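# Move the matching lettered box to the lone box's desk

## Task

Six boxes have a letter on top: five are grouped on one desk and one sits alone on a second desk. Find the box among the five whose letter matches the lone box's letter and move it to the lone box's desk, resting directly on the desk surface and not on top of anything else there. All other boxes must stay on the desks they started on. The robot must not tip over or finish tilted, or the task fails. At the end the moved box must stay in place by itself; if only the robot holds it there, it is not done.

## Robot and tools

Robot: TidyBot++, a mobile base 0.54 m long, 0.50 m wide and 0.38 m tall on four powered casters, carrying one seven-joint arm with a two-finger gripper. The shoulder sits 0.12 m ahead of the base centre and 0.68 m above the floor. Cameras: base_camera on the base, and wrist_camera, which looks in the direction the hand points. The arm starts folded with the hand down; folded, the hand reaches up to 0.08 m past the base front and the elbow up to 1.15 m high. A hand pointing down can reach at most about 0.94 m above the floor, and only near the base.

Frames: the base frame has its origin on the floor below the base centre, x forward, y left, z up. hand_pose is reported in this frame as the point between the two finger pads; its own z axis runs out along the fingers and the fingers close along its y axis. base_odometry is in the odometry frame, which is the base frame at the scene's start; heading is positive to the left, -3.142 to 3.142. It counts wheel turns only, so slipping looks like travel, and it drifts a few centimetres and degrees over many moves. base_tilt is in degrees, forward and right positive, with a fixed bias near 1 degree plus noise.

execute_actions: argument actions is a list holding one action or none (none just reports state and images). An action may have base, joints and speeds; its motions start together. base takes exactly one key, each a relative offset from where the base last reported itself: translate_m (metres, forward positive, -2 to 2), strafe_m (metres, left positive, -2 to 2), rotate_rad (radians, counter-clockwise from above positive, -6.3 to 6.3). joints holds absolute targets by name, in radians: joint_1_rad (any angle; rotates the arm about vertical, positive is clockwise from above, opposite to heading), joint_2_rad (shoulder, -2.249 to 2.249), joint_3_rad (any angle; from 3.14, positive swings a forward-bent forearm to the right), joint_4_rad (elbow, -2.579 to 2.579), joint_5_rad (any angle; positive swings a forward-bent hand right), joint_6_rad (wrist, -2.099 to 2.099), joint_7_rad (any angle; hand down, positive is counter-clockwise from above, at 1.57 fingers open left-right). gripper_pos is a scale from 0 (open) to 1 (closed); the pad gap is roughly 85 x (1 - gripper_pos) mm. Any-angle joints go the short way, so send steps under half a turn. speeds optionally caps this action's top speed: translate_m and strafe_m 0.05 to 0.5 m/s, rotate_rad 0.1 to 1.57 rad/s (the maximum is the default). A base move needing over 8.667 s is refused; no action runs over 15 s. An unknown key or out-of-range number rejects the whole call. Omitted joints or base may keep pushing toward earlier targets. cameras: list of base_camera, wrist_camera or all; omitted, null or ["all"] gives every camera, [] gives none. The pictures line lists the images' order.

wait: seconds from 0 to 10; nothing new is commanded and the same report returns. zoom_image: camera plus region [x0, y0, x1, y1] in pixels of that camera's latest full image, top-left origin, at most 504 by 504. finished_scene: scene is the number of the scene being ended; it is final and reports success, and the goal must hold afterwards. If a call reports a stop, later motion calls in the same reply are skipped.

Arm geometry: upper arm 0.42 m, forearm 0.31 m, hand 0.31 m to the hand point. With joint_1_rad 0, joint_3_rad 3.14, joint_5_rad 0 the arm moves in the vertical plane of base x. Tilt from vertical (forward positive): upper arm = joint_2_rad, forearm = joint_2_rad - joint_4_rad, hand = joint_2_rad - joint_4_rad - joint_6_rad. Forward reach from the shoulder is the sum of length x sin(tilt); height above it is the sum of length x cos(tilt). Joints move up to 1.39 rad/s (1.22 for joints 5 to 7). Closed fingertips stick out about 20 mm past the hand point.

Reading results: base_status and joint_status give how each motion ended. done for the base means the wheels turned as commanded, even if the base was blocked or slipped. off_target: stopped away from the target, perhaps still pushing. contact_stop or time_out: target dropped, holding in place. For the gripper, done at 1 means empty; off_target at 1 means something is held at the shown reading. "joint command not followed" with a "cause:" line means a self-collision check withheld the arm targets (the gripper still moves); named joints show not_followed and may be retried later. Nothing stops the arm hitting the base; ARM HIT flags a hard hit. on_its_own lists uncommanded motion. motor_effort is percent of maximum, positive toward higher joint values, with the peak in brackets; readings have offsets and noise. Torque over the limit (104.5 N m joints 1-4, 51.3 N m joints 5-7) freezes the arm and gripper for 10 s; warnings come at 56.7 and 29.4. MOTOR HOT appears from 60 °C; at 75 °C an OVER-TEMPERATURE FAULT lets the arm sink and keys show limit_stop_at_motor_heat, so resend them.

Accuracy: friction leaves joints slightly off even when status says done; correct by sending last command + (wanted - read) for each joint. hand_pose may be off by 1-2 cm; trust images. A held load makes the arm sag; never command a joint to its read angle while holding something.

Avoid: driving while the arm is caught on anything about 0.8 m high or above (tipping), pushing or pulling sideways on a raised hand, driving the arm into objects, dropping or slamming boxes, knocking other boxes off, and holding loads long enough to overheat. Back away to right a leaning robot. Objects may occasionally get a brief outside push. Faster robot motion is better.

Each tool is called after "Request:" as name(argument=value, ...) on one line, values as JSON.

## Session

Request:
execute_actions(actions=[])

Scene clock: 0.00 s.
base_odometry: x=+0.000 y=+0.000 heading=+0.000 (m, m, rad; odometry frame)
base_tilt: forward=-0.4 right=-0.2 (deg)
base_status: not commanded
joint_positions: joint_1_rad=+0.037 joint_2_rad=-0.354 joint_3_rad=+3.162 joint_4_rad=-2.561 joint_5_rad=-0.010 joint_6_rad=-0.895 joint_7_rad=+1.568 gripper_pos=+0.000
joint_status: not commanded
motor_effort: joint_1_rad=+0 joint_2_rad=-1 joint_3_rad=-1 joint_4_rad=+12 joint_5_rad=-1 joint_6_rad=+0 joint_7_rad=+0 (%)
hand_pose: x=+0.2384 y=-0.0022 z=+0.5787 quat_wxyz=(-0.007, +0.999, -0.032, +0.020) (m; base frame)
pictures: base_camera, wrist_camera
Images, in order (width x height): base_camera 644x364, wrist_camera 644x476.

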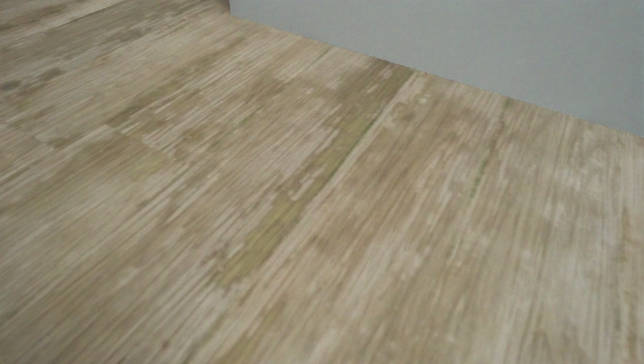

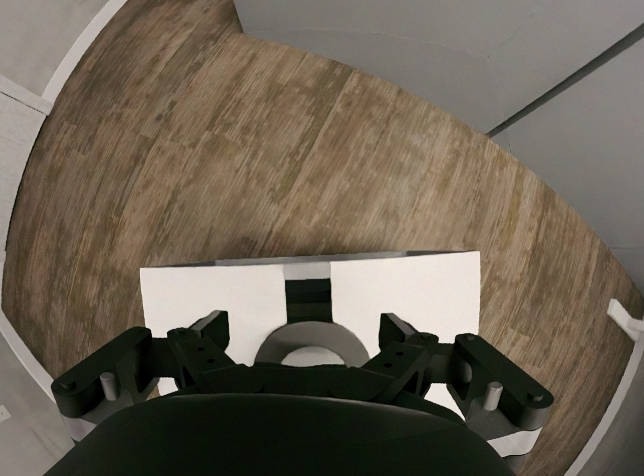

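Request:
execute_actions(actions=[{"joints":{"joint_2_rad":-0.8,"joint_4_rad":-1.2,"joint_6_rad":-1.6}}])

Scene clock: 9.67 s.
base_odometry: x=+0.000 y=+0.000 heading=+0.000 (m, m, rad; odometry frame)
base_tilt: forward=-0.4 right=-0.2 (deg)
base_status: not commanded
joint_positions: joint_1_rad=+0.037 joint_2_rad=-0.792 joint_3_rad=+3.162 joint_4_rad=-1.219 joint_5_rad=-0.010 joint_6_rad=-1.574 joint_7_rad=+1.568 gripper_pos=+0.000
joint_status: all done
motor_effort: joint_1_rad=+1(0) joint_2_rad=+15(16) joint_3_rad=-1(0) joint_4_rad=+11(18) joint_5_rad=-1(1) joint_6_rad=+7(7) joint_7_rad=-1(0) (%)
hand_pose: x=+0.2329 y=-0.0078 z=+1.1337 quat_wxyz=(+0.003, +0.842, -0.024, +0.540) (m; base frame)
pictures: base_camera, wrist_camera
Images, in order (width x height): base_camera 644x364, wrist_camera 644x476.

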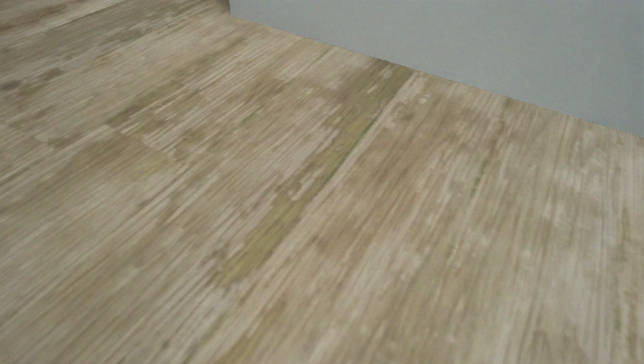

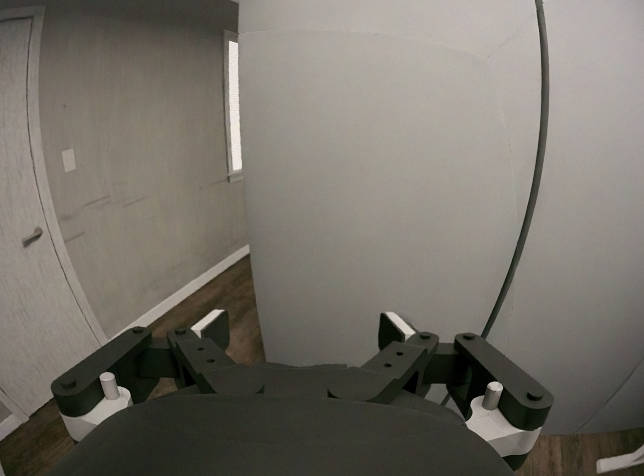

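A tall cabinet is ahead, so I'll pan the arm to look around.

Request:
execute_actions(actions=[{"joints":{"joint_1_rad":1.6}}], cameras=["wrist_camera"])

Request:
execute_actions(actions=[{"joints":{"joint_1_rad":3.1}}], cameras=["wrist_camera"])

Request:
execute_actions(actions=[{"joints":{"joint_1_rad":4.6}}], cameras=["wrist_camera"])

Scene clock: 15.23 s.
base_odometry: x=+0.000 y=+0.000 heading=+0.000 (m, m, rad; odometry frame)
base_tilt: forward=-0.4 right=-0.2 (deg)
base_status: not commanded
joint_positions: joint_1_rad=+1.588 joint_2_rad=-0.792 joint_3_rad=+3.162 joint_4_rad=-1.219 joint_5_rad=-0.010 joint_6_rad=-1.574 joint_7_rad=+1.568 gripper_pos=+0.000
joint_status: all done
motor_effort: joint_1_rad=+0(0) joint_2_rad=+14(16) joint_3_rad=+0(1) joint_4_rad=+11(11) joint_5_rad=+0(1) joint_6_rad=+7(8) joint_7_rad=+0(0) (%)
hand_pose: x=+0.1134 y=-0.1140 z=+1.1337 quat_wxyz=(+0.380, +0.584, -0.606, +0.383) (m; base frame)
pictures: wrist_camera
Images, in order (width x height): wrist_camera 644x476.

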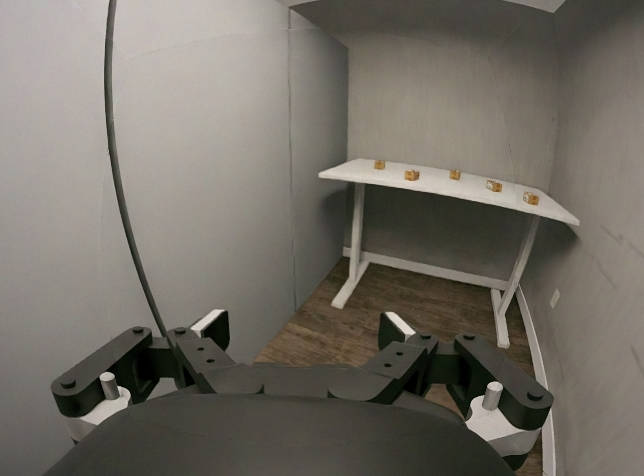

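Scene clock: 17.97 s.
base_odometry: x=+0.000 y=+0.000 heading=+0.000 (m, m, rad; odometry frame)
base_tilt: forward=-0.4 right=-0.2 (deg)
base_status: not commanded
joint_positions: joint_1_rad=+3.088 joint_2_rad=-0.792 joint_3_rad=+3.162 joint_4_rad=-1.219 joint_5_rad=-0.010 joint_6_rad=-1.574 joint_7_rad=+1.568 gripper_pos=+0.000
joint_status: all done
motor_effort: joint_1_rad=+0(1) joint_2_rad=+15(15) joint_3_rad=-1(0) joint_4_rad=+11(11) joint_5_rad=+0(1) joint_6_rad=+7(7) joint_7_rad=+0(0) (%)
hand_pose: x=+0.0049 y=-0.0025 z=+1.1337 quat_wxyz=(+0.539, +0.014, -0.842, +0.022) (m; base frame)
pictures: wrist_camera
Images, in order (width x height): wrist_camera 644x476.

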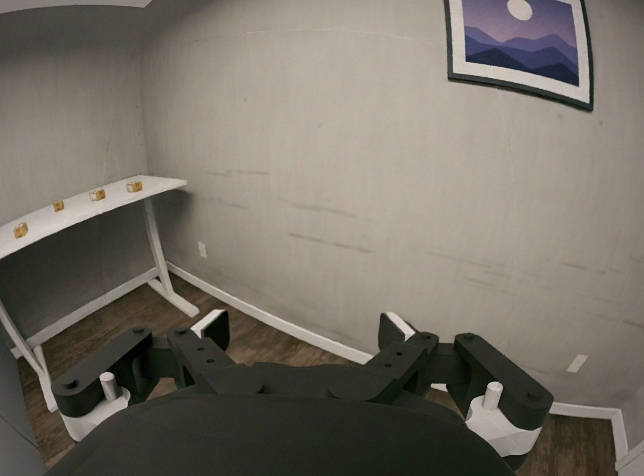

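Scene clock: 20.70 s.
base_odometry: x=+0.000 y=+0.000 heading=+0.000 (m, m, rad; odometry frame)
base_tilt: forward=-0.4 right=-0.1 (deg)
base_status: not commanded
joint_positions: joint_1_rad=+4.588 joint_2_rad=-0.792 joint_3_rad=+3.162 joint_4_rad=-1.219 joint_5_rad=-0.010 joint_6_rad=-1.574 joint_7_rad=+1.568 gripper_pos=+0.000
joint_status: all done
motor_effort: joint_1_rad=+0(0) joint_2_rad=+14(15) joint_3_rad=+0(0) joint_4_rad=+12(11) joint_5_rad=+0(0) joint_6_rad=+7(8) joint_7_rad=+0(0) (%)
hand_pose: x=+0.1084 y=+0.1137 z=+1.1337 quat_wxyz=(+0.409, -0.563, -0.626, -0.352) (m; base frame)
pictures: wrist_camera
Images, in order (width x height): wrist_camera 644x476.

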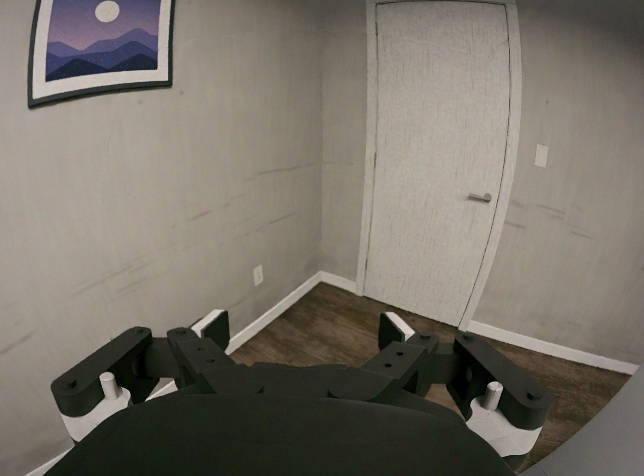

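Request:
execute_actions(actions=[{"base":{"rotate_rad":1.13},"joints":{"joint_1_rad":0.0}}])

Scene clock: 30.57 s.
base_odometry: x=+0.000 y=+0.000 heading=+1.129 (m, m, rad; odometry frame)
base_tilt: forward=-0.4 right=-0.2 (deg)
base_status: done
joint_positions: joint_1_rad=+6.271 joint_2_rad=-0.792 joint_3_rad=+3.162 joint_4_rad=-1.219 joint_5_rad=-0.010 joint_6_rad=-1.574 joint_7_rad=+1.568 gripper_pos=+0.000
joint_status: all done
motor_effort: joint_1_rad=+0(1) joint_2_rad=+15(16) joint_3_rad=+0(0) joint_4_rad=+11(12) joint_5_rad=+0(1) joint_6_rad=+7(7) joint_7_rad=+0(0) (%)
hand_pose: x=+0.2331 y=-0.0023 z=+1.1337 quat_wxyz=(+0.010, -0.842, +0.003, -0.540) (m; base frame)
pictures: base_camera, wrist_camera
Images, in order (width x height): base_camera 644x364, wrist_camera 644x476.

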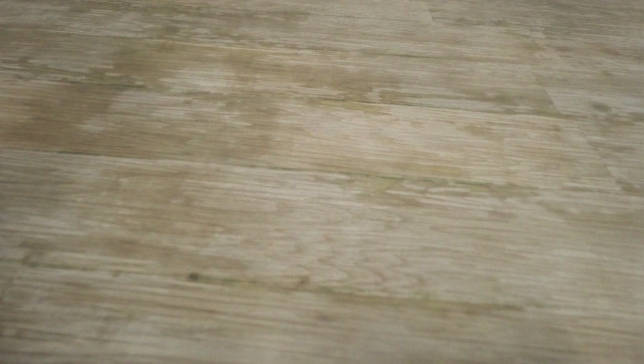

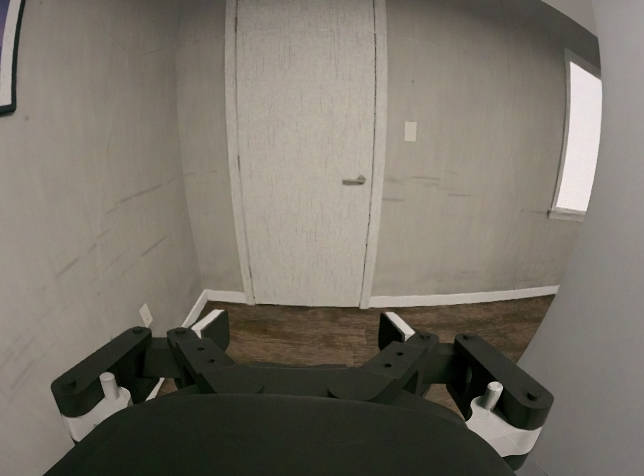

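Request:
execute_actions(actions=[{"base":{"translate_m":0.85},"joints":{"joint_1_rad":1.2}}])

Scene clock: 41.10 s.
base_odometry: x=+0.362 y=+0.769 heading=+1.130 (m, m, rad; odometry frame)
base_tilt: forward=-0.4 right=-0.2 (deg)
base_status: done
joint_positions: joint_1_rad=+7.475 joint_2_rad=-0.798 joint_3_rad=+3.162 joint_4_rad=-1.219 joint_5_rad=-0.010 joint_6_rad=-1.574 joint_7_rad=+1.568 gripper_pos=+0.000
joint_status: all done
motor_effort: joint_1_rad=+0(1) joint_2_rad=+15(19) joint_3_rad=-1(1) joint_4_rad=+11(12) joint_5_rad=+0(1) joint_6_rad=+7(7) joint_7_rad=+0(0) (%)
hand_pose: x=+0.1567 y=-0.1044 z=+1.1344 quat_wxyz=(-0.298, -0.691, +0.478, -0.453) (m; base frame)
pictures: base_camera, wrist_camera
Images, in order (width x height): base_camera 644x364, wrist_camera 644x476.

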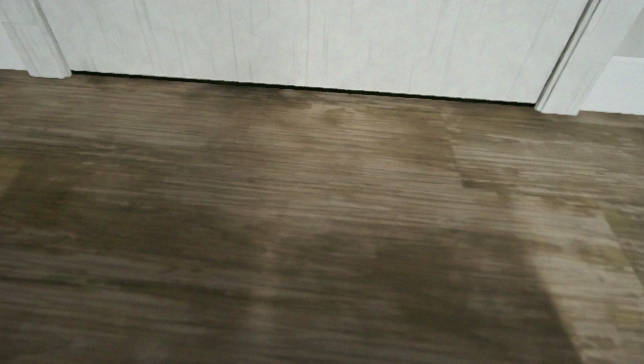

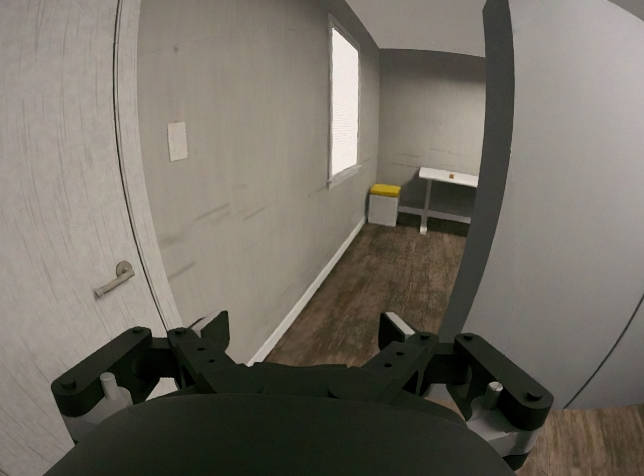

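Request:
execute_actions(actions=[{"base":{"rotate_rad":-1.57},"joints":{"joint_1_rad":0.0}}], cameras=[])

Request:
execute_actions(actions=[{"base":{"strafe_m":0.25}}])

Scene clock: 49.73 s.
base_odometry: x=+0.362 y=+0.769 heading=-0.439 (m, m, rad; odometry frame)
base_tilt: forward=-0.4 right=-0.2 (deg)
base_status: done
joint_positions: joint_1_rad=+6.295 joint_2_rad=-0.798 joint_3_rad=+3.162 joint_4_rad=-1.219 joint_5_rad=-0.010 joint_6_rad=-1.574 joint_7_rad=+1.568 gripper_pos=+0.000
joint_status: all done
motor_effort: joint_1_rad=+0(1) joint_2_rad=+15(17) joint_3_rad=+0(0) joint_4_rad=+11(12) joint_5_rad=+0(0) joint_6_rad=+7(7) joint_7_rad=+0(0) (%)
hand_pose: x=+0.2299 y=-0.0049 z=+1.1344 quat_wxyz=(+0.004, -0.840, +0.013, -0.542) (m; base frame)
pictures: none
No camera images: the call's "cameras" was empty. Leave "cameras" out to get every camera's image.

Scene clock: 51.50 s.
base_odometry: x=+0.469 y=+0.995 heading=-0.440 (m, m, rad; odometry frame)
base_tilt: forward=-0.4 right=-0.2 (deg)
base_status: done
joint_positions: joint_1_rad=+6.293 joint_2_rad=-0.798 joint_3_rad=+3.161 joint_4_rad=-1.219 joint_5_rad=-0.010 joint_6_rad=-1.574 joint_7_rad=+1.568 gripper_pos=+0.000
joint_status: not commanded
motor_effort: joint_1_rad=+0(2) joint_2_rad=+15(17) joint_3_rad=+0(1) joint_4_rad=+11(12) joint_5_rad=-1(2) joint_6_rad=+7(7) joint_7_rad=+0(0) (%)
hand_pose: x=+0.2299 y=-0.0046 z=+1.1344 quat_wxyz=(+0.005, -0.840, +0.012, -0.542) (m; base frame)
pictures: base_camera, wrist_camera
Images, in order (width x height): base_camera 644x364, wrist_camera 644x476.

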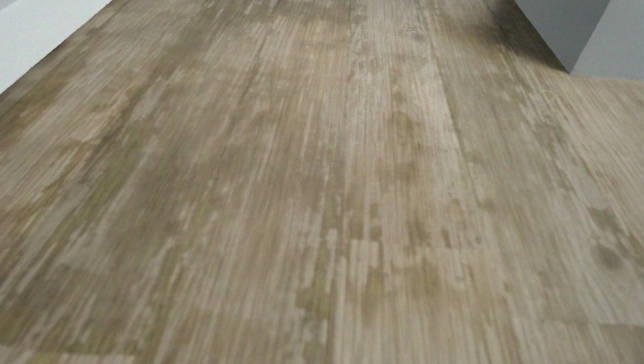

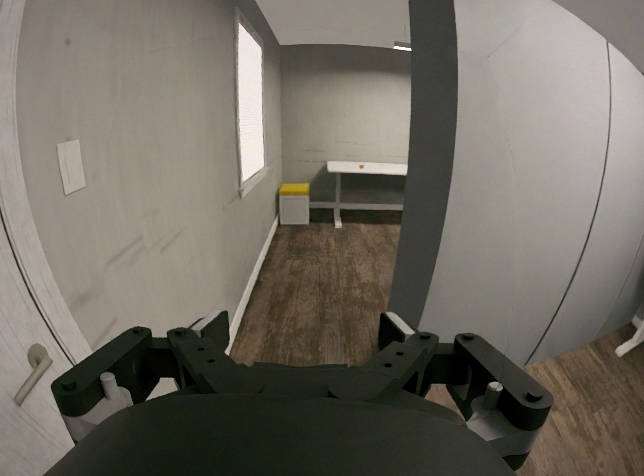

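Request:
execute_actions(actions=[{"base":{"strafe_m":0.05}}], cameras=[])

Request:
execute_actions(actions=[{"base":{"translate_m":0.7}}])

Scene clock: 56.07 s.
base_odometry: x=+0.490 y=+1.041 heading=-0.441 (m, m, rad; odometry frame)
base_tilt: forward=-0.4 right=-0.2 (deg)
base_status: done
joint_positions: joint_1_rad=+6.291 joint_2_rad=-0.798 joint_3_rad=+3.161 joint_4_rad=-1.219 joint_5_rad=-0.010 joint_6_rad=-1.574 joint_7_rad=+1.568 gripper_pos=+0.000
joint_status: not commanded
motor_effort: joint_1_rad=+0(2) joint_2_rad=+15(16) joint_3_rad=-1(2) joint_4_rad=+11(12) joint_5_rad=+0(1) joint_6_rad=+7(7) joint_7_rad=+0(0) (%)
hand_pose: x=+0.2299 y=-0.0044 z=+1.1344 quat_wxyz=(+0.005, -0.840, +0.011, -0.542) (m; base frame)
pictures: none
No camera images: the call's "cameras" was empty. Leave "cameras" out to get every camera's image.

Scene clock: 58.83 s.
base_odometry: x=+1.124 y=+0.742 heading=-0.441 (m, m, rad; odometry frame)
base_tilt: forward=-0.4 right=-0.2 (deg)
base_status: done
joint_positions: joint_1_rad=+6.291 joint_2_rad=-0.797 joint_3_rad=+3.161 joint_4_rad=-1.219 joint_5_rad=-0.010 joint_6_rad=-1.575 joint_7_rad=+1.568 gripper_pos=+0.000
joint_status: not commanded
motor_effort: joint_1_rad=+0(1) joint_2_rad=+15(20) joint_3_rad=-1(0) joint_4_rad=+11(12) joint_5_rad=-1(1) joint_6_rad=+7(8) joint_7_rad=+0(1) (%)
hand_pose: x=+0.2302 y=-0.0044 z=+1.1344 quat_wxyz=(+0.005, -0.840, +0.012, -0.542) (m; base frame)
pictures: base_camera, wrist_camera
Images, in order (width x height): base_camera 644x364, wrist_camera 644x476.

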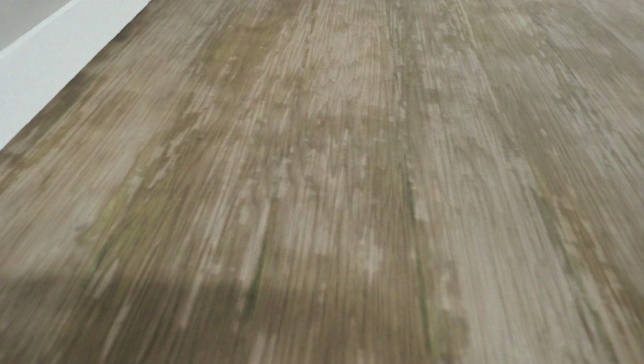

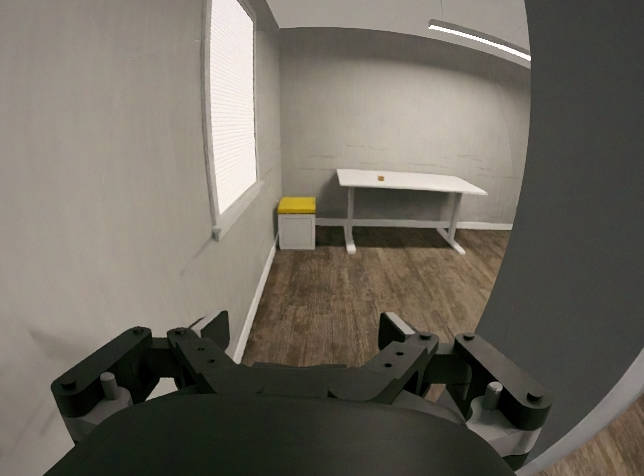

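Request:
execute_actions(actions=[{"base":{"rotate_rad":-0.08}}], cameras=[])

Request:
execute_actions(actions=[{"base":{"translate_m":1.2}}])

Scene clock: 62.07 s.
base_odometry: x=+1.124 y=+0.742 heading=-0.521 (m, m, rad; odometry frame)
base_tilt: forward=-0.4 right=-0.2 (deg)
base_status: done
joint_positions: joint_1_rad=+6.291 joint_2_rad=-0.797 joint_3_rad=+3.161 joint_4_rad=-1.219 joint_5_rad=-0.010 joint_6_rad=-1.575 joint_7_rad=+1.568 gripper_pos=+0.000
joint_status: not commanded
motor_effort: joint_1_rad=+0(2) joint_2_rad=+15(16) joint_3_rad=+0(1) joint_4_rad=+11(12) joint_5_rad=-1(1) joint_6_rad=+7(7) joint_7_rad=+0(0) (%)
hand_pose: x=+0.2302 y=-0.0044 z=+1.1344 quat_wxyz=(+0.005, -0.840, +0.012, -0.542) (m; base frame)
pictures: none
No camera images: the call's "cameras" was empty. Leave "cameras" out to get every camera's image.

Scene clock: 65.83 s.
base_odometry: x=+2.164 y=+0.144 heading=-0.522 (m, m, rad; odometry frame)
base_tilt: forward=-0.4 right=-0.2 (deg)
base_status: done
joint_positions: joint_1_rad=+6.291 joint_2_rad=-0.798 joint_3_rad=+3.161 joint_4_rad=-1.218 joint_5_rad=-0.010 joint_6_rad=-1.575 joint_7_rad=+1.568 gripper_pos=+0.000
joint_status: not commanded
motor_effort: joint_1_rad=+0(0) joint_2_rad=+15(19) joint_3_rad=-1(0) joint_4_rad=+11(12) joint_5_rad=-1(0) joint_6_rad=+7(7) joint_7_rad=+0(0) (%)
hand_pose: x=+0.2299 y=-0.0044 z=+1.1345 quat_wxyz=(+0.005, -0.840, +0.011, -0.542) (m; base frame)
pictures: base_camera, wrist_camera
Images, in order (width x height): base_camera 644x364, wrist_camera 644x476.

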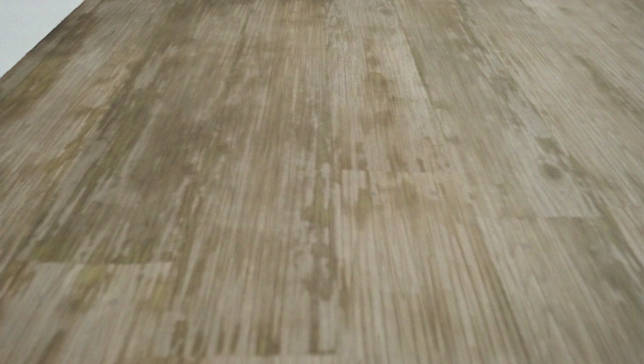

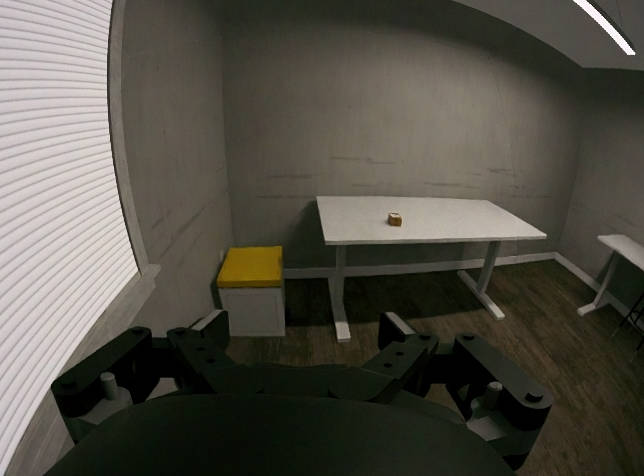

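Request:
zoom_image(camera="wrist_camera", region=[365, 195, 425, 240])

Region (365, 195, 425, 240) of wrist_camera's 644x476 image, scaled by 8.400; it fills the top 378 rows of this view, and the rest is white.

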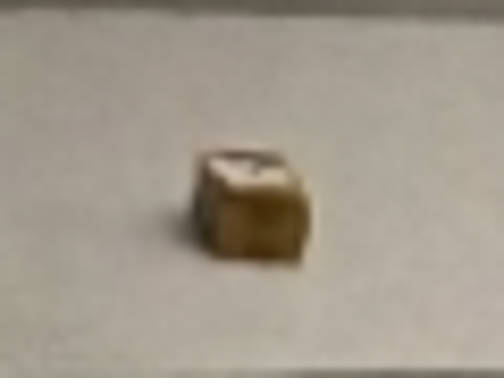

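Request:
execute_actions(actions=[{"base":{"strafe_m":-0.3}}], cameras=[])

Request:
execute_actions(actions=[{"base":{"translate_m":0.6},"joints":{"joint_6_rad":-1.9}}])

Scene clock: 72.90 s.
base_odometry: x=+2.015 y=-0.117 heading=-0.521 (m, m, rad; odometry frame)
base_tilt: forward=-0.4 right=-0.2 (deg)
base_status: done
joint_positions: joint_1_rad=+6.287 joint_2_rad=-0.798 joint_3_rad=+3.162 joint_4_rad=-1.218 joint_5_rad=-0.010 joint_6_rad=-1.575 joint_7_rad=+1.568 gripper_pos=+0.000
joint_status: not commanded
motor_effort: joint_1_rad=+1(2) joint_2_rad=+15(17) joint_3_rad=-1(2) joint_4_rad=+11(11) joint_5_rad=-1(2) joint_6_rad=+7(7) joint_7_rad=+0(1) (%)
hand_pose: x=+0.2299 y=-0.0041 z=+1.1346 quat_wxyz=(+0.006, -0.840, +0.010, -0.542) (m; base frame)
pictures: none
No camera images: the call's "cameras" was empty. Leave "cameras" out to get every camera's image.

Scene clock: 75.47 s.
base_odometry: x=+2.535 y=-0.416 heading=-0.521 (m, m, rad; odometry frame)
base_tilt: forward=-0.4 right=-0.2 (deg)
base_status: done
joint_positions: joint_1_rad=+6.287 joint_2_rad=-0.800 joint_3_rad=+3.162 joint_4_rad=-1.216 joint_5_rad=-0.010 joint_6_rad=-1.896 joint_7_rad=+1.568 gripper_pos=+0.000
joint_status: all done
motor_effort: joint_1_rad=+0(0) joint_2_rad=+16(19) joint_3_rad=+0(0) joint_4_rad=+10(11) joint_5_rad=+0(0) joint_6_rad=+6(7) joint_7_rad=+0(0) (%)
hand_pose: x=+0.1740 y=-0.0020 z=+1.0528 quat_wxyz=(+0.007, -0.915, +0.009, -0.403) (m; base frame)
pictures: base_camera, wrist_camera
Images, in order (width x height): base_camera 644x364, wrist_camera 644x476.

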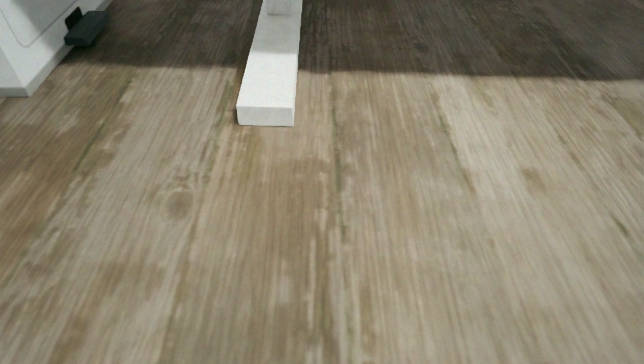

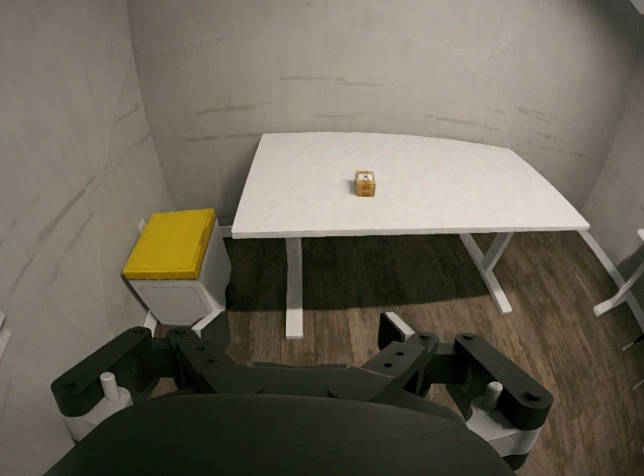

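Request:
zoom_image(camera="wrist_camera", region=[340, 160, 390, 205])

Region (340, 160, 390, 205) of wrist_camera's 644x476 image, scaled by 10.080; it fills the top 454 rows of this view, and the rest is white.

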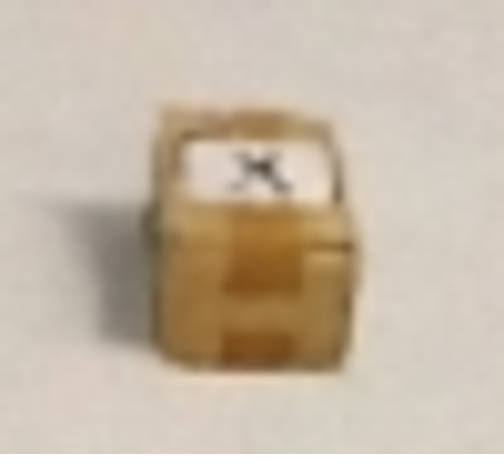

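Request:
execute_actions(actions=[{"base":{"translate_m":0.15},"joints":{"joint_2_rad":-0.1,"joint_4_rad":-1.0,"joint_6_rad":-1.5}}])

Request:
zoom_image(camera="wrist_camera", region=[280, 130, 440, 290])

Scene clock: 85.83 s.
base_odometry: x=+2.665 y=-0.491 heading=-0.522 (m, m, rad; odometry frame)
base_tilt: forward=-0.4 right=-0.2 (deg)
base_status: done
joint_positions: joint_1_rad=+6.287 joint_2_rad=-0.105 joint_3_rad=+3.162 joint_4_rad=-1.026 joint_5_rad=-0.010 joint_6_rad=-1.524 joint_7_rad=+1.568 gripper_pos=+0.000
joint_status: all done
motor_effort: joint_1_rad=+0(0) joint_2_rad=-14(21) joint_3_rad=-1(1) joint_4_rad=+16(16) joint_5_rad=+0(1) joint_6_rad=+5(6) joint_7_rad=+0(1) (%)
hand_pose: x=+0.5249 y=-0.0061 z=+1.0516 quat_wxyz=(+0.002, -0.940, +0.012, -0.341) (m; base frame)
pictures: base_camera, wrist_camera
Images, in order (width x height): base_camera 644x364, wrist_camera 644x476.

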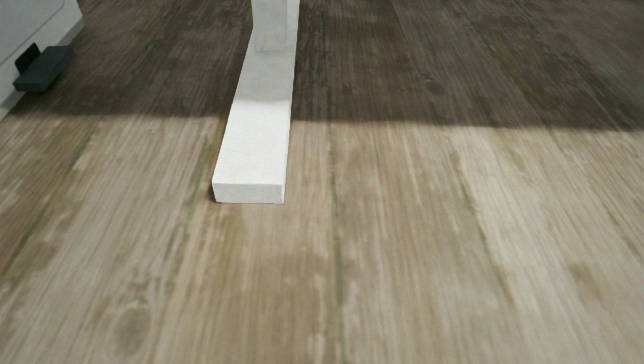

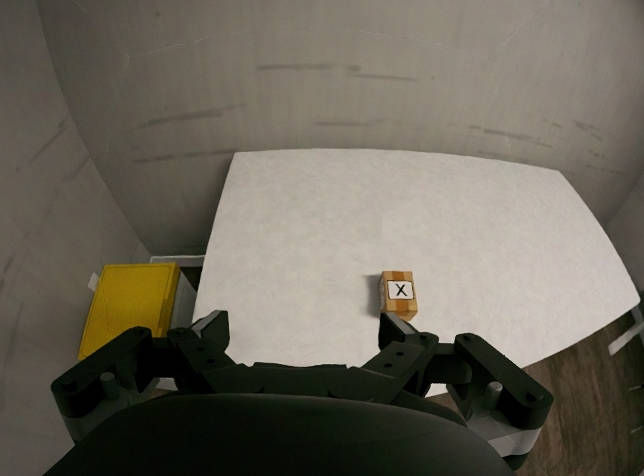

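Region (280, 130, 440, 290) of wrist_camera's 644x476 image, scaled by 3.150.

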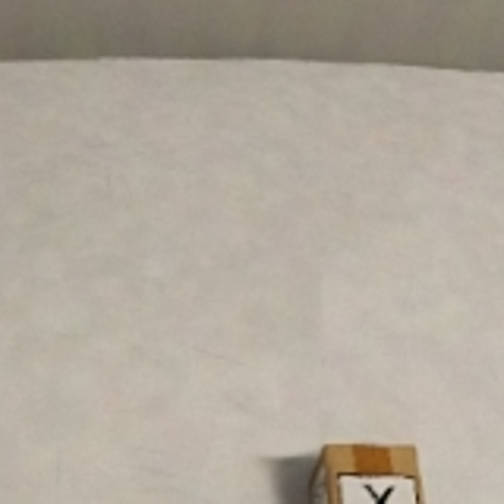

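Request:
execute_actions(actions=[{"base":{"translate_m":-0.75},"joints":{"joint_2_rad":-0.8,"joint_4_rad":-1.2,"joint_6_rad":-1.7}}], cameras=[])

Request:
execute_actions(actions=[{"base":{"rotate_rad":-3.14}}])

Scene clock: 93.83 s.
base_odometry: x=+2.015 y=-0.117 heading=-0.521 (m, m, rad; odometry frame)
base_tilt: forward=-0.4 right=-0.2 (deg)
base_status: done
joint_positions: joint_1_rad=+6.287 joint_2_rad=-0.802 joint_3_rad=+3.162 joint_4_rad=-1.175 joint_5_rad=-0.010 joint_6_rad=-1.676 joint_7_rad=+1.568 gripper_pos=+0.000
joint_status: all done
motor_effort: joint_1_rad=+0(1) joint_2_rad=+16(20) joint_3_rad=+0(2) joint_4_rad=+10(17) joint_5_rad=+0(1) joint_6_rad=+7(7) joint_7_rad=+0(0) (%)
hand_pose: x=+0.2077 y=-0.0035 z=+1.1241 quat_wxyz=(+0.006, -0.854, +0.010, -0.520) (m; base frame)
pictures: none
No camera images: the call's "cameras" was empty. Leave "cameras" out to get every camera's image.

Scene clock: 97.13 s.
base_odometry: x=+2.014 y=-0.117 heading=+2.623 (m, m, rad; odometry frame)
base_tilt: forward=-0.4 right=-0.2 (deg)
base_status: done
joint_positions: joint_1_rad=+6.287 joint_2_rad=-0.802 joint_3_rad=+3.162 joint_4_rad=-1.175 joint_5_rad=-0.010 joint_6_rad=-1.676 joint_7_rad=+1.568 gripper_pos=+0.000
joint_status: not commanded
motor_effort: joint_1_rad=+0(1) joint_2_rad=+16(16) joint_3_rad=-1(0) joint_4_rad=+10(11) joint_5_rad=-1(1) joint_6_rad=+7(7) joint_7_rad=+0(1) (%)
hand_pose: x=+0.2077 y=-0.0035 z=+1.1241 quat_wxyz=(+0.006, -0.854, +0.010, -0.520) (m; base frame)
pictures: base_camera, wrist_camera
Images, in order (width x height): base_camera 644x364, wrist_camera 644x476.

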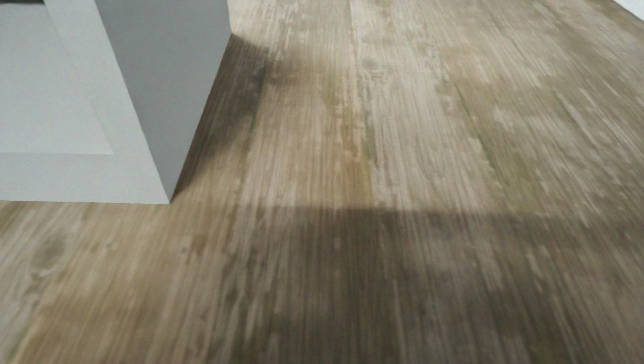

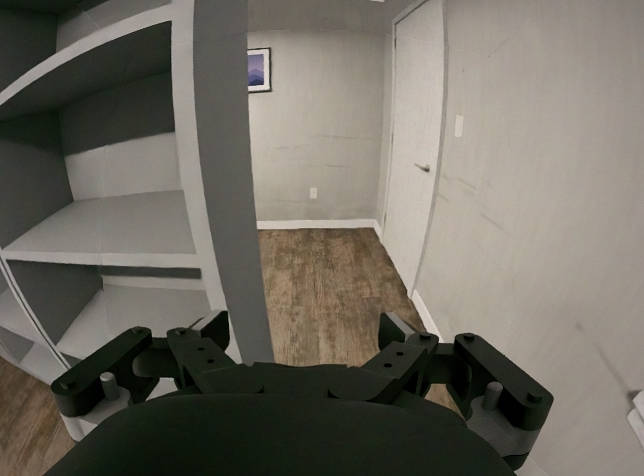

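Request:
execute_actions(actions=[{"base":{"strafe_m":-0.3}}])

Scene clock: 101.87 s.
base_odometry: x=+2.164 y=+0.143 heading=+2.622 (m, m, rad; odometry frame)
base_tilt: forward=-0.4 right=-0.2 (deg)
base_status: done
joint_positions: joint_1_rad=+6.285 joint_2_rad=-0.802 joint_3_rad=+3.162 joint_4_rad=-1.175 joint_5_rad=-0.010 joint_6_rad=-1.676 joint_7_rad=+1.568 gripper_pos=+0.000
joint_status: not commanded
motor_effort: joint_1_rad=+0(2) joint_2_rad=+16(17) joint_3_rad=-1(2) joint_4_rad=+10(11) joint_5_rad=-1(2) joint_6_rad=+7(7) joint_7_rad=+0(0) (%)
hand_pose: x=+0.2077 y=-0.0034 z=+1.1241 quat_wxyz=(+0.007, -0.854, +0.009, -0.520) (m; base frame)
pictures: base_camera, wrist_camera
Images, in order (width x height): base_camera 644x364, wrist_camera 644x476.

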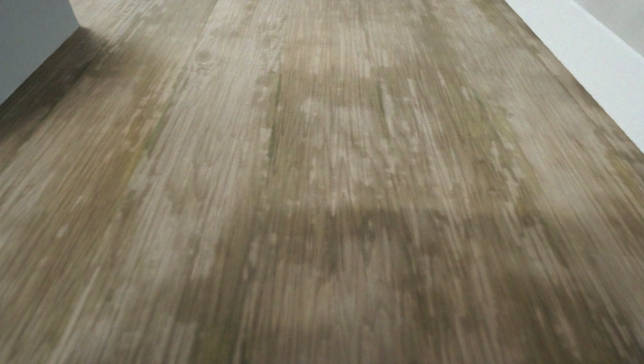

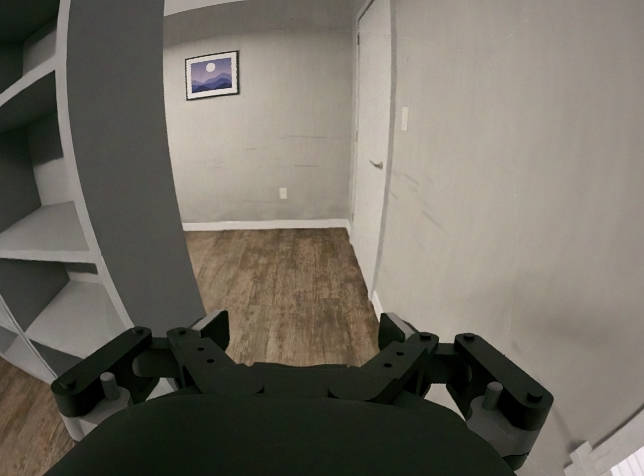

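Request:
execute_actions(actions=[{"base":{"translate_m":1.0}}])

Scene clock: 108.47 s.
base_odometry: x=+1.295 y=+0.640 heading=+2.622 (m, m, rad; odometry frame)
base_tilt: forward=-0.4 right=-0.2 (deg)
base_status: done
joint_positions: joint_1_rad=+6.285 joint_2_rad=-0.799 joint_3_rad=+3.162 joint_4_rad=-1.179 joint_5_rad=-0.010 joint_6_rad=-1.676 joint_7_rad=+1.568 gripper_pos=+0.000
joint_status: not commanded
motor_effort: joint_1_rad=+0(1) joint_2_rad=+16(20) joint_3_rad=-1(0) joint_4_rad=+10(11) joint_5_rad=+0(0) joint_6_rad=+7(8) joint_7_rad=+0(0) (%)
hand_pose: x=+0.2096 y=-0.0034 z=+1.1221 quat_wxyz=(+0.007, -0.856, +0.009, -0.517) (m; base frame)
pictures: base_camera, wrist_camera
Images, in order (width x height): base_camera 644x364, wrist_camera 644x476.

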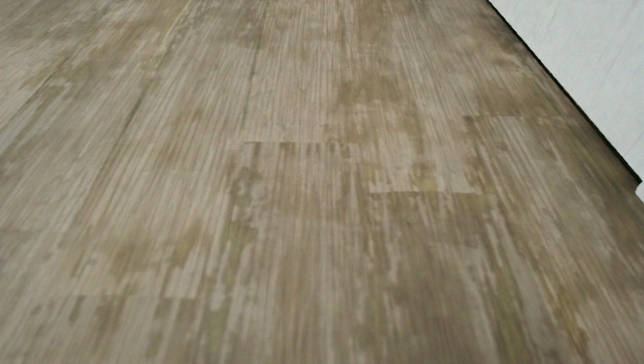

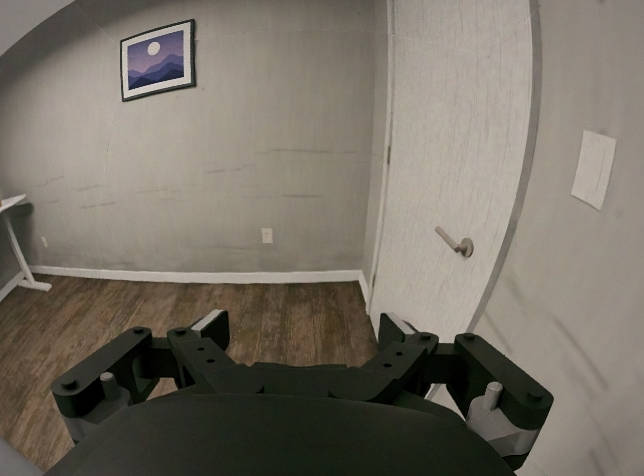

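Request:
execute_actions(actions=[{"base":{"translate_m":0.8}}], cameras=[])

Request:
execute_actions(actions=[{"base":{"strafe_m":0.5}}], cameras=[])

Request:
execute_actions(actions=[{"base":{"rotate_rad":1.57}}])

Scene clock: 115.30 s.
base_odometry: x=+0.601 y=+1.038 heading=+2.622 (m, m, rad; odometry frame)
base_tilt: forward=-0.4 right=-0.2 (deg)
base_status: done
joint_positions: joint_1_rad=+6.285 joint_2_rad=-0.799 joint_3_rad=+3.162 joint_4_rad=-1.180 joint_5_rad=-0.010 joint_6_rad=-1.676 joint_7_rad=+1.568 gripper_pos=+0.000
joint_status: not commanded
motor_effort: joint_1_rad=+1(0) joint_2_rad=+15(19) joint_3_rad=+0(0) joint_4_rad=+10(11) joint_5_rad=-1(1) joint_6_rad=+7(8) joint_7_rad=+0(0) (%)
hand_pose: x=+0.2099 y=-0.0034 z=+1.1217 quat_wxyz=(+0.007, -0.856, +0.009, -0.516) (m; base frame)
pictures: none
No camera images: the call's "cameras" was empty. Leave "cameras" out to get every camera's image.

Scene clock: 117.67 s.
base_odometry: x=+0.352 y=+0.604 heading=+2.621 (m, m, rad; odometry frame)
base_tilt: forward=-0.4 right=-0.2 (deg)
base_status: done
joint_positions: joint_1_rad=+6.286 joint_2_rad=-0.799 joint_3_rad=+3.161 joint_4_rad=-1.180 joint_5_rad=-0.010 joint_6_rad=-1.676 joint_7_rad=+1.568 gripper_pos=+0.000
joint_status: not commanded
motor_effort: joint_1_rad=+0(2) joint_2_rad=+16(16) joint_3_rad=+0(2) joint_4_rad=+10(10) joint_5_rad=-1(1) joint_6_rad=+7(7) joint_7_rad=-1(0) (%)
hand_pose: x=+0.2099 y=-0.0033 z=+1.1217 quat_wxyz=(+0.007, -0.856, +0.009, -0.516) (m; base frame)
pictures: none
No camera images: the call's "cameras" was empty. Leave "cameras" out to get every camera's image.

Scene clock: 119.97 s.
base_odometry: x=+0.352 y=+0.604 heading=-2.093 (m, m, rad; odometry frame)
base_tilt: forward=-0.4 right=-0.2 (deg)
base_status: done
joint_positions: joint_1_rad=+6.286 joint_2_rad=-0.799 joint_3_rad=+3.161 joint_4_rad=-1.180 joint_5_rad=-0.010 joint_6_rad=-1.676 joint_7_rad=+1.568 gripper_pos=+0.000
joint_status: not commanded
motor_effort: joint_1_rad=+0(1) joint_2_rad=+16(18) joint_3_rad=+0(0) joint_4_rad=+10(11) joint_5_rad=+0(1) joint_6_rad=+7(7) joint_7_rad=+0(0) (%)
hand_pose: x=+0.2099 y=-0.0033 z=+1.1217 quat_wxyz=(+0.007, -0.856, +0.009, -0.516) (m; base frame)
pictures: base_camera, wrist_camera
Images, in order (width x height): base_camera 644x364, wrist_camera 644x476.

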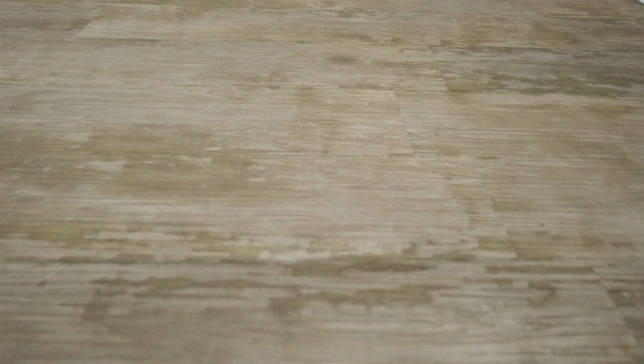

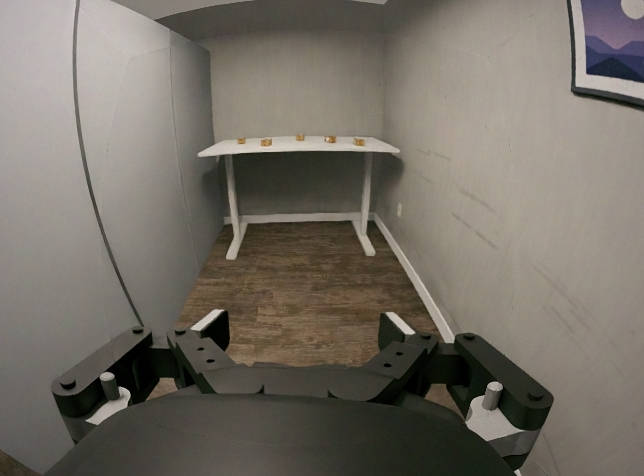

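Request:
execute_actions(actions=[{"base":{"translate_m":1.35},"joints":{"joint_2_rad":-0.6,"joint_4_rad":-0.9,"joint_6_rad":-1.8}}])

Scene clock: 127.93 s.
base_odometry: x=-0.319 y=-0.568 heading=-2.092 (m, m, rad; odometry frame)
base_tilt: forward=-0.4 right=-0.2 (deg)
base_status: done
joint_positions: joint_1_rad=+6.286 joint_2_rad=-0.601 joint_3_rad=+3.161 joint_4_rad=-0.922 joint_5_rad=-0.010 joint_6_rad=-1.773 joint_7_rad=+1.568 gripper_pos=+0.000
joint_status: all done
motor_effort: joint_1_rad=+1(0) joint_2_rad=+10(20) joint_3_rad=-1(0) joint_4_rad=+10(10) joint_5_rad=-1(0) joint_6_rad=+7(7) joint_7_rad=+0(1) (%)
hand_pose: x=+0.2502 y=-0.0036 z=+1.1717 quat_wxyz=(+0.005, -0.866, +0.009, -0.500) (m; base frame)
pictures: base_camera, wrist_camera
Images, in order (width x height): base_camera 644x364, wrist_camera 644x476.

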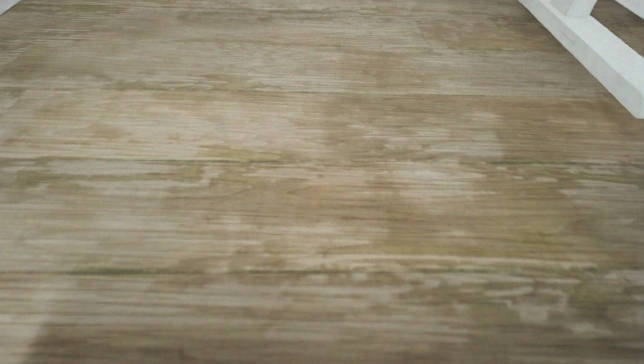

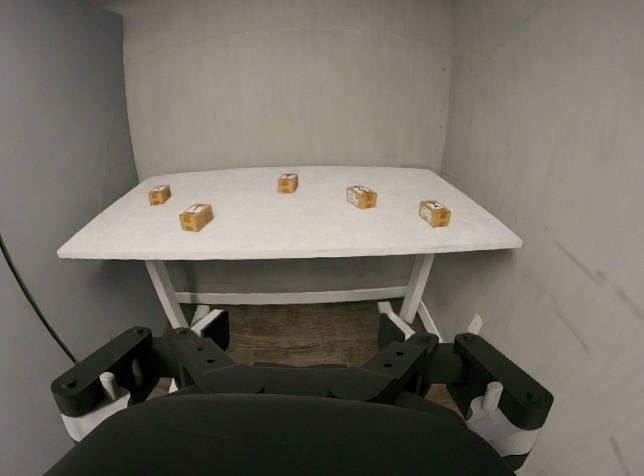

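Request:
execute_actions(actions=[{"joints":{"joint_2_rad":0.1,"joint_4_rad":-0.35,"joint_6_rad":-2.05}}], cameras=["wrist_camera"])

Request:
zoom_image(camera="wrist_camera", region=[100, 170, 330, 330])

Request:
zoom_image(camera="wrist_camera", region=[310, 170, 540, 330])

Scene clock: 134.63 s.
base_odometry: x=-0.319 y=-0.568 heading=-2.092 (m, m, rad; odometry frame)
base_tilt: forward=-0.4 right=-0.2 (deg)
base_status: not commanded
joint_positions: joint_1_rad=+6.286 joint_2_rad=+0.101 joint_3_rad=+3.161 joint_4_rad=-0.376 joint_5_rad=-0.010 joint_6_rad=-2.023 joint_7_rad=+1.568 gripper_pos=+0.000
joint_status: all done
motor_effort: joint_1_rad=+0(0) joint_2_rad=-15(18) joint_3_rad=-1(0) joint_4_rad=+10(10) joint_5_rad=-1(1) joint_6_rad=+5(6) joint_7_rad=+0(0) (%)
hand_pose: x=+0.4923 y=-0.0033 z=+1.1303 quat_wxyz=(+0.000, -0.949, +0.008, -0.315) (m; base frame)
pictures: wrist_camera
Images, in order (width x height): wrist_camera 644x476.

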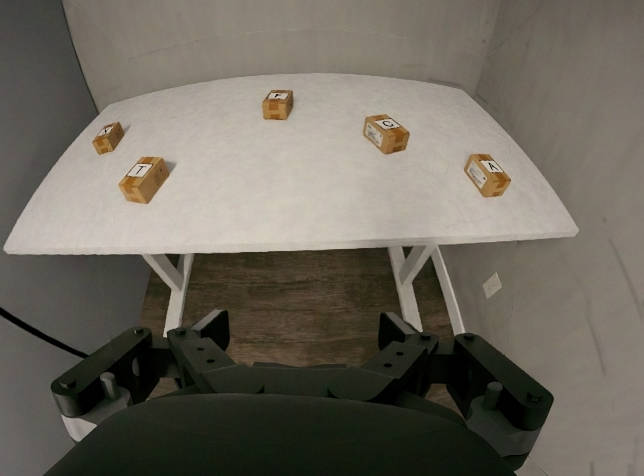

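Region (100, 170, 330, 330) of wrist_camera's 644x476 image, scaled by 2.191; it fills the top 351 rows of this view, and the rest is white.

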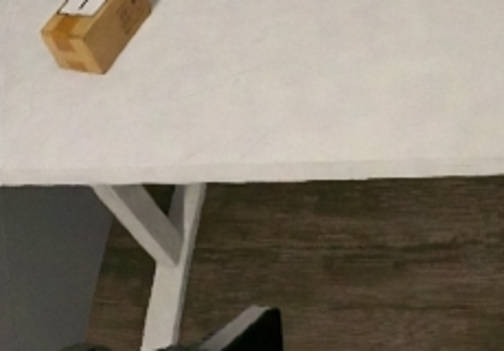

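Region (310, 170, 540, 330) of wrist_camera's 644x476 image, scaled by 2.191; it fills the top 351 rows of this view, and the rest is white.

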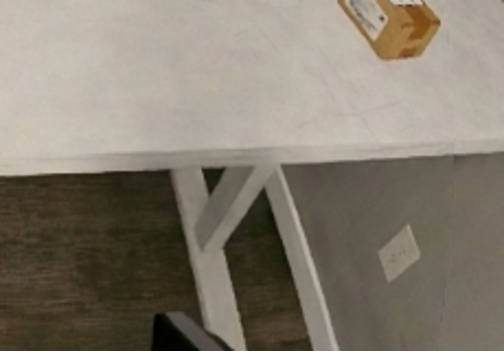

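Request:
zoom_image(camera="wrist_camera", region=[80, 80, 310, 210])

Request:
zoom_image(camera="wrist_camera", region=[340, 90, 530, 210])

Region (80, 80, 310, 210) of wrist_camera's 644x476 image, scaled by 2.191; it fills the top 285 rows of this view, and the rest is white.

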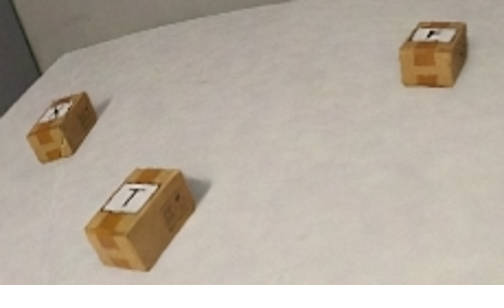

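Region (340, 90, 530, 210) of wrist_camera's 644x476 image, scaled by 2.653; it fills the top 318 rows of this view, and the rest is white.

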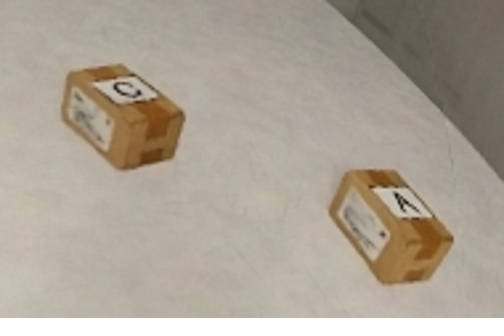

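Request:
zoom_image(camera="wrist_camera", region=[85, 110, 135, 160])

Request:
zoom_image(camera="wrist_camera", region=[255, 80, 305, 125])

Region (85, 110, 135, 160) of wrist_camera's 644x476 image, scaled by 10.080.

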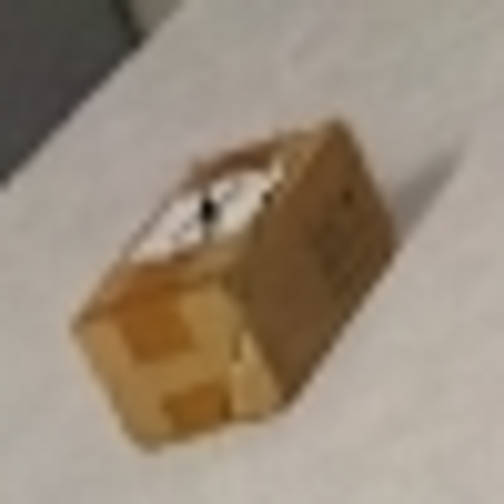

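Region (255, 80, 305, 125) of wrist_camera's 644x476 image, scaled by 10.080; it fills the top 454 rows of this view, and the rest is white.

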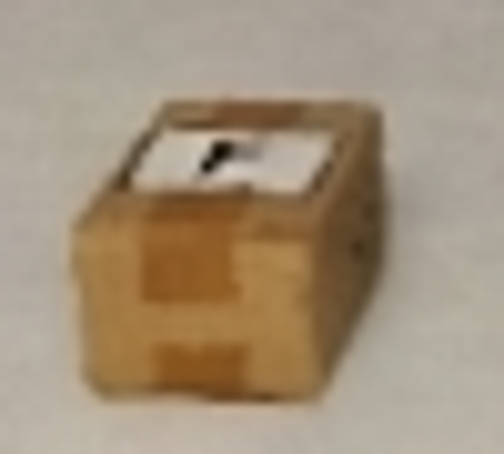

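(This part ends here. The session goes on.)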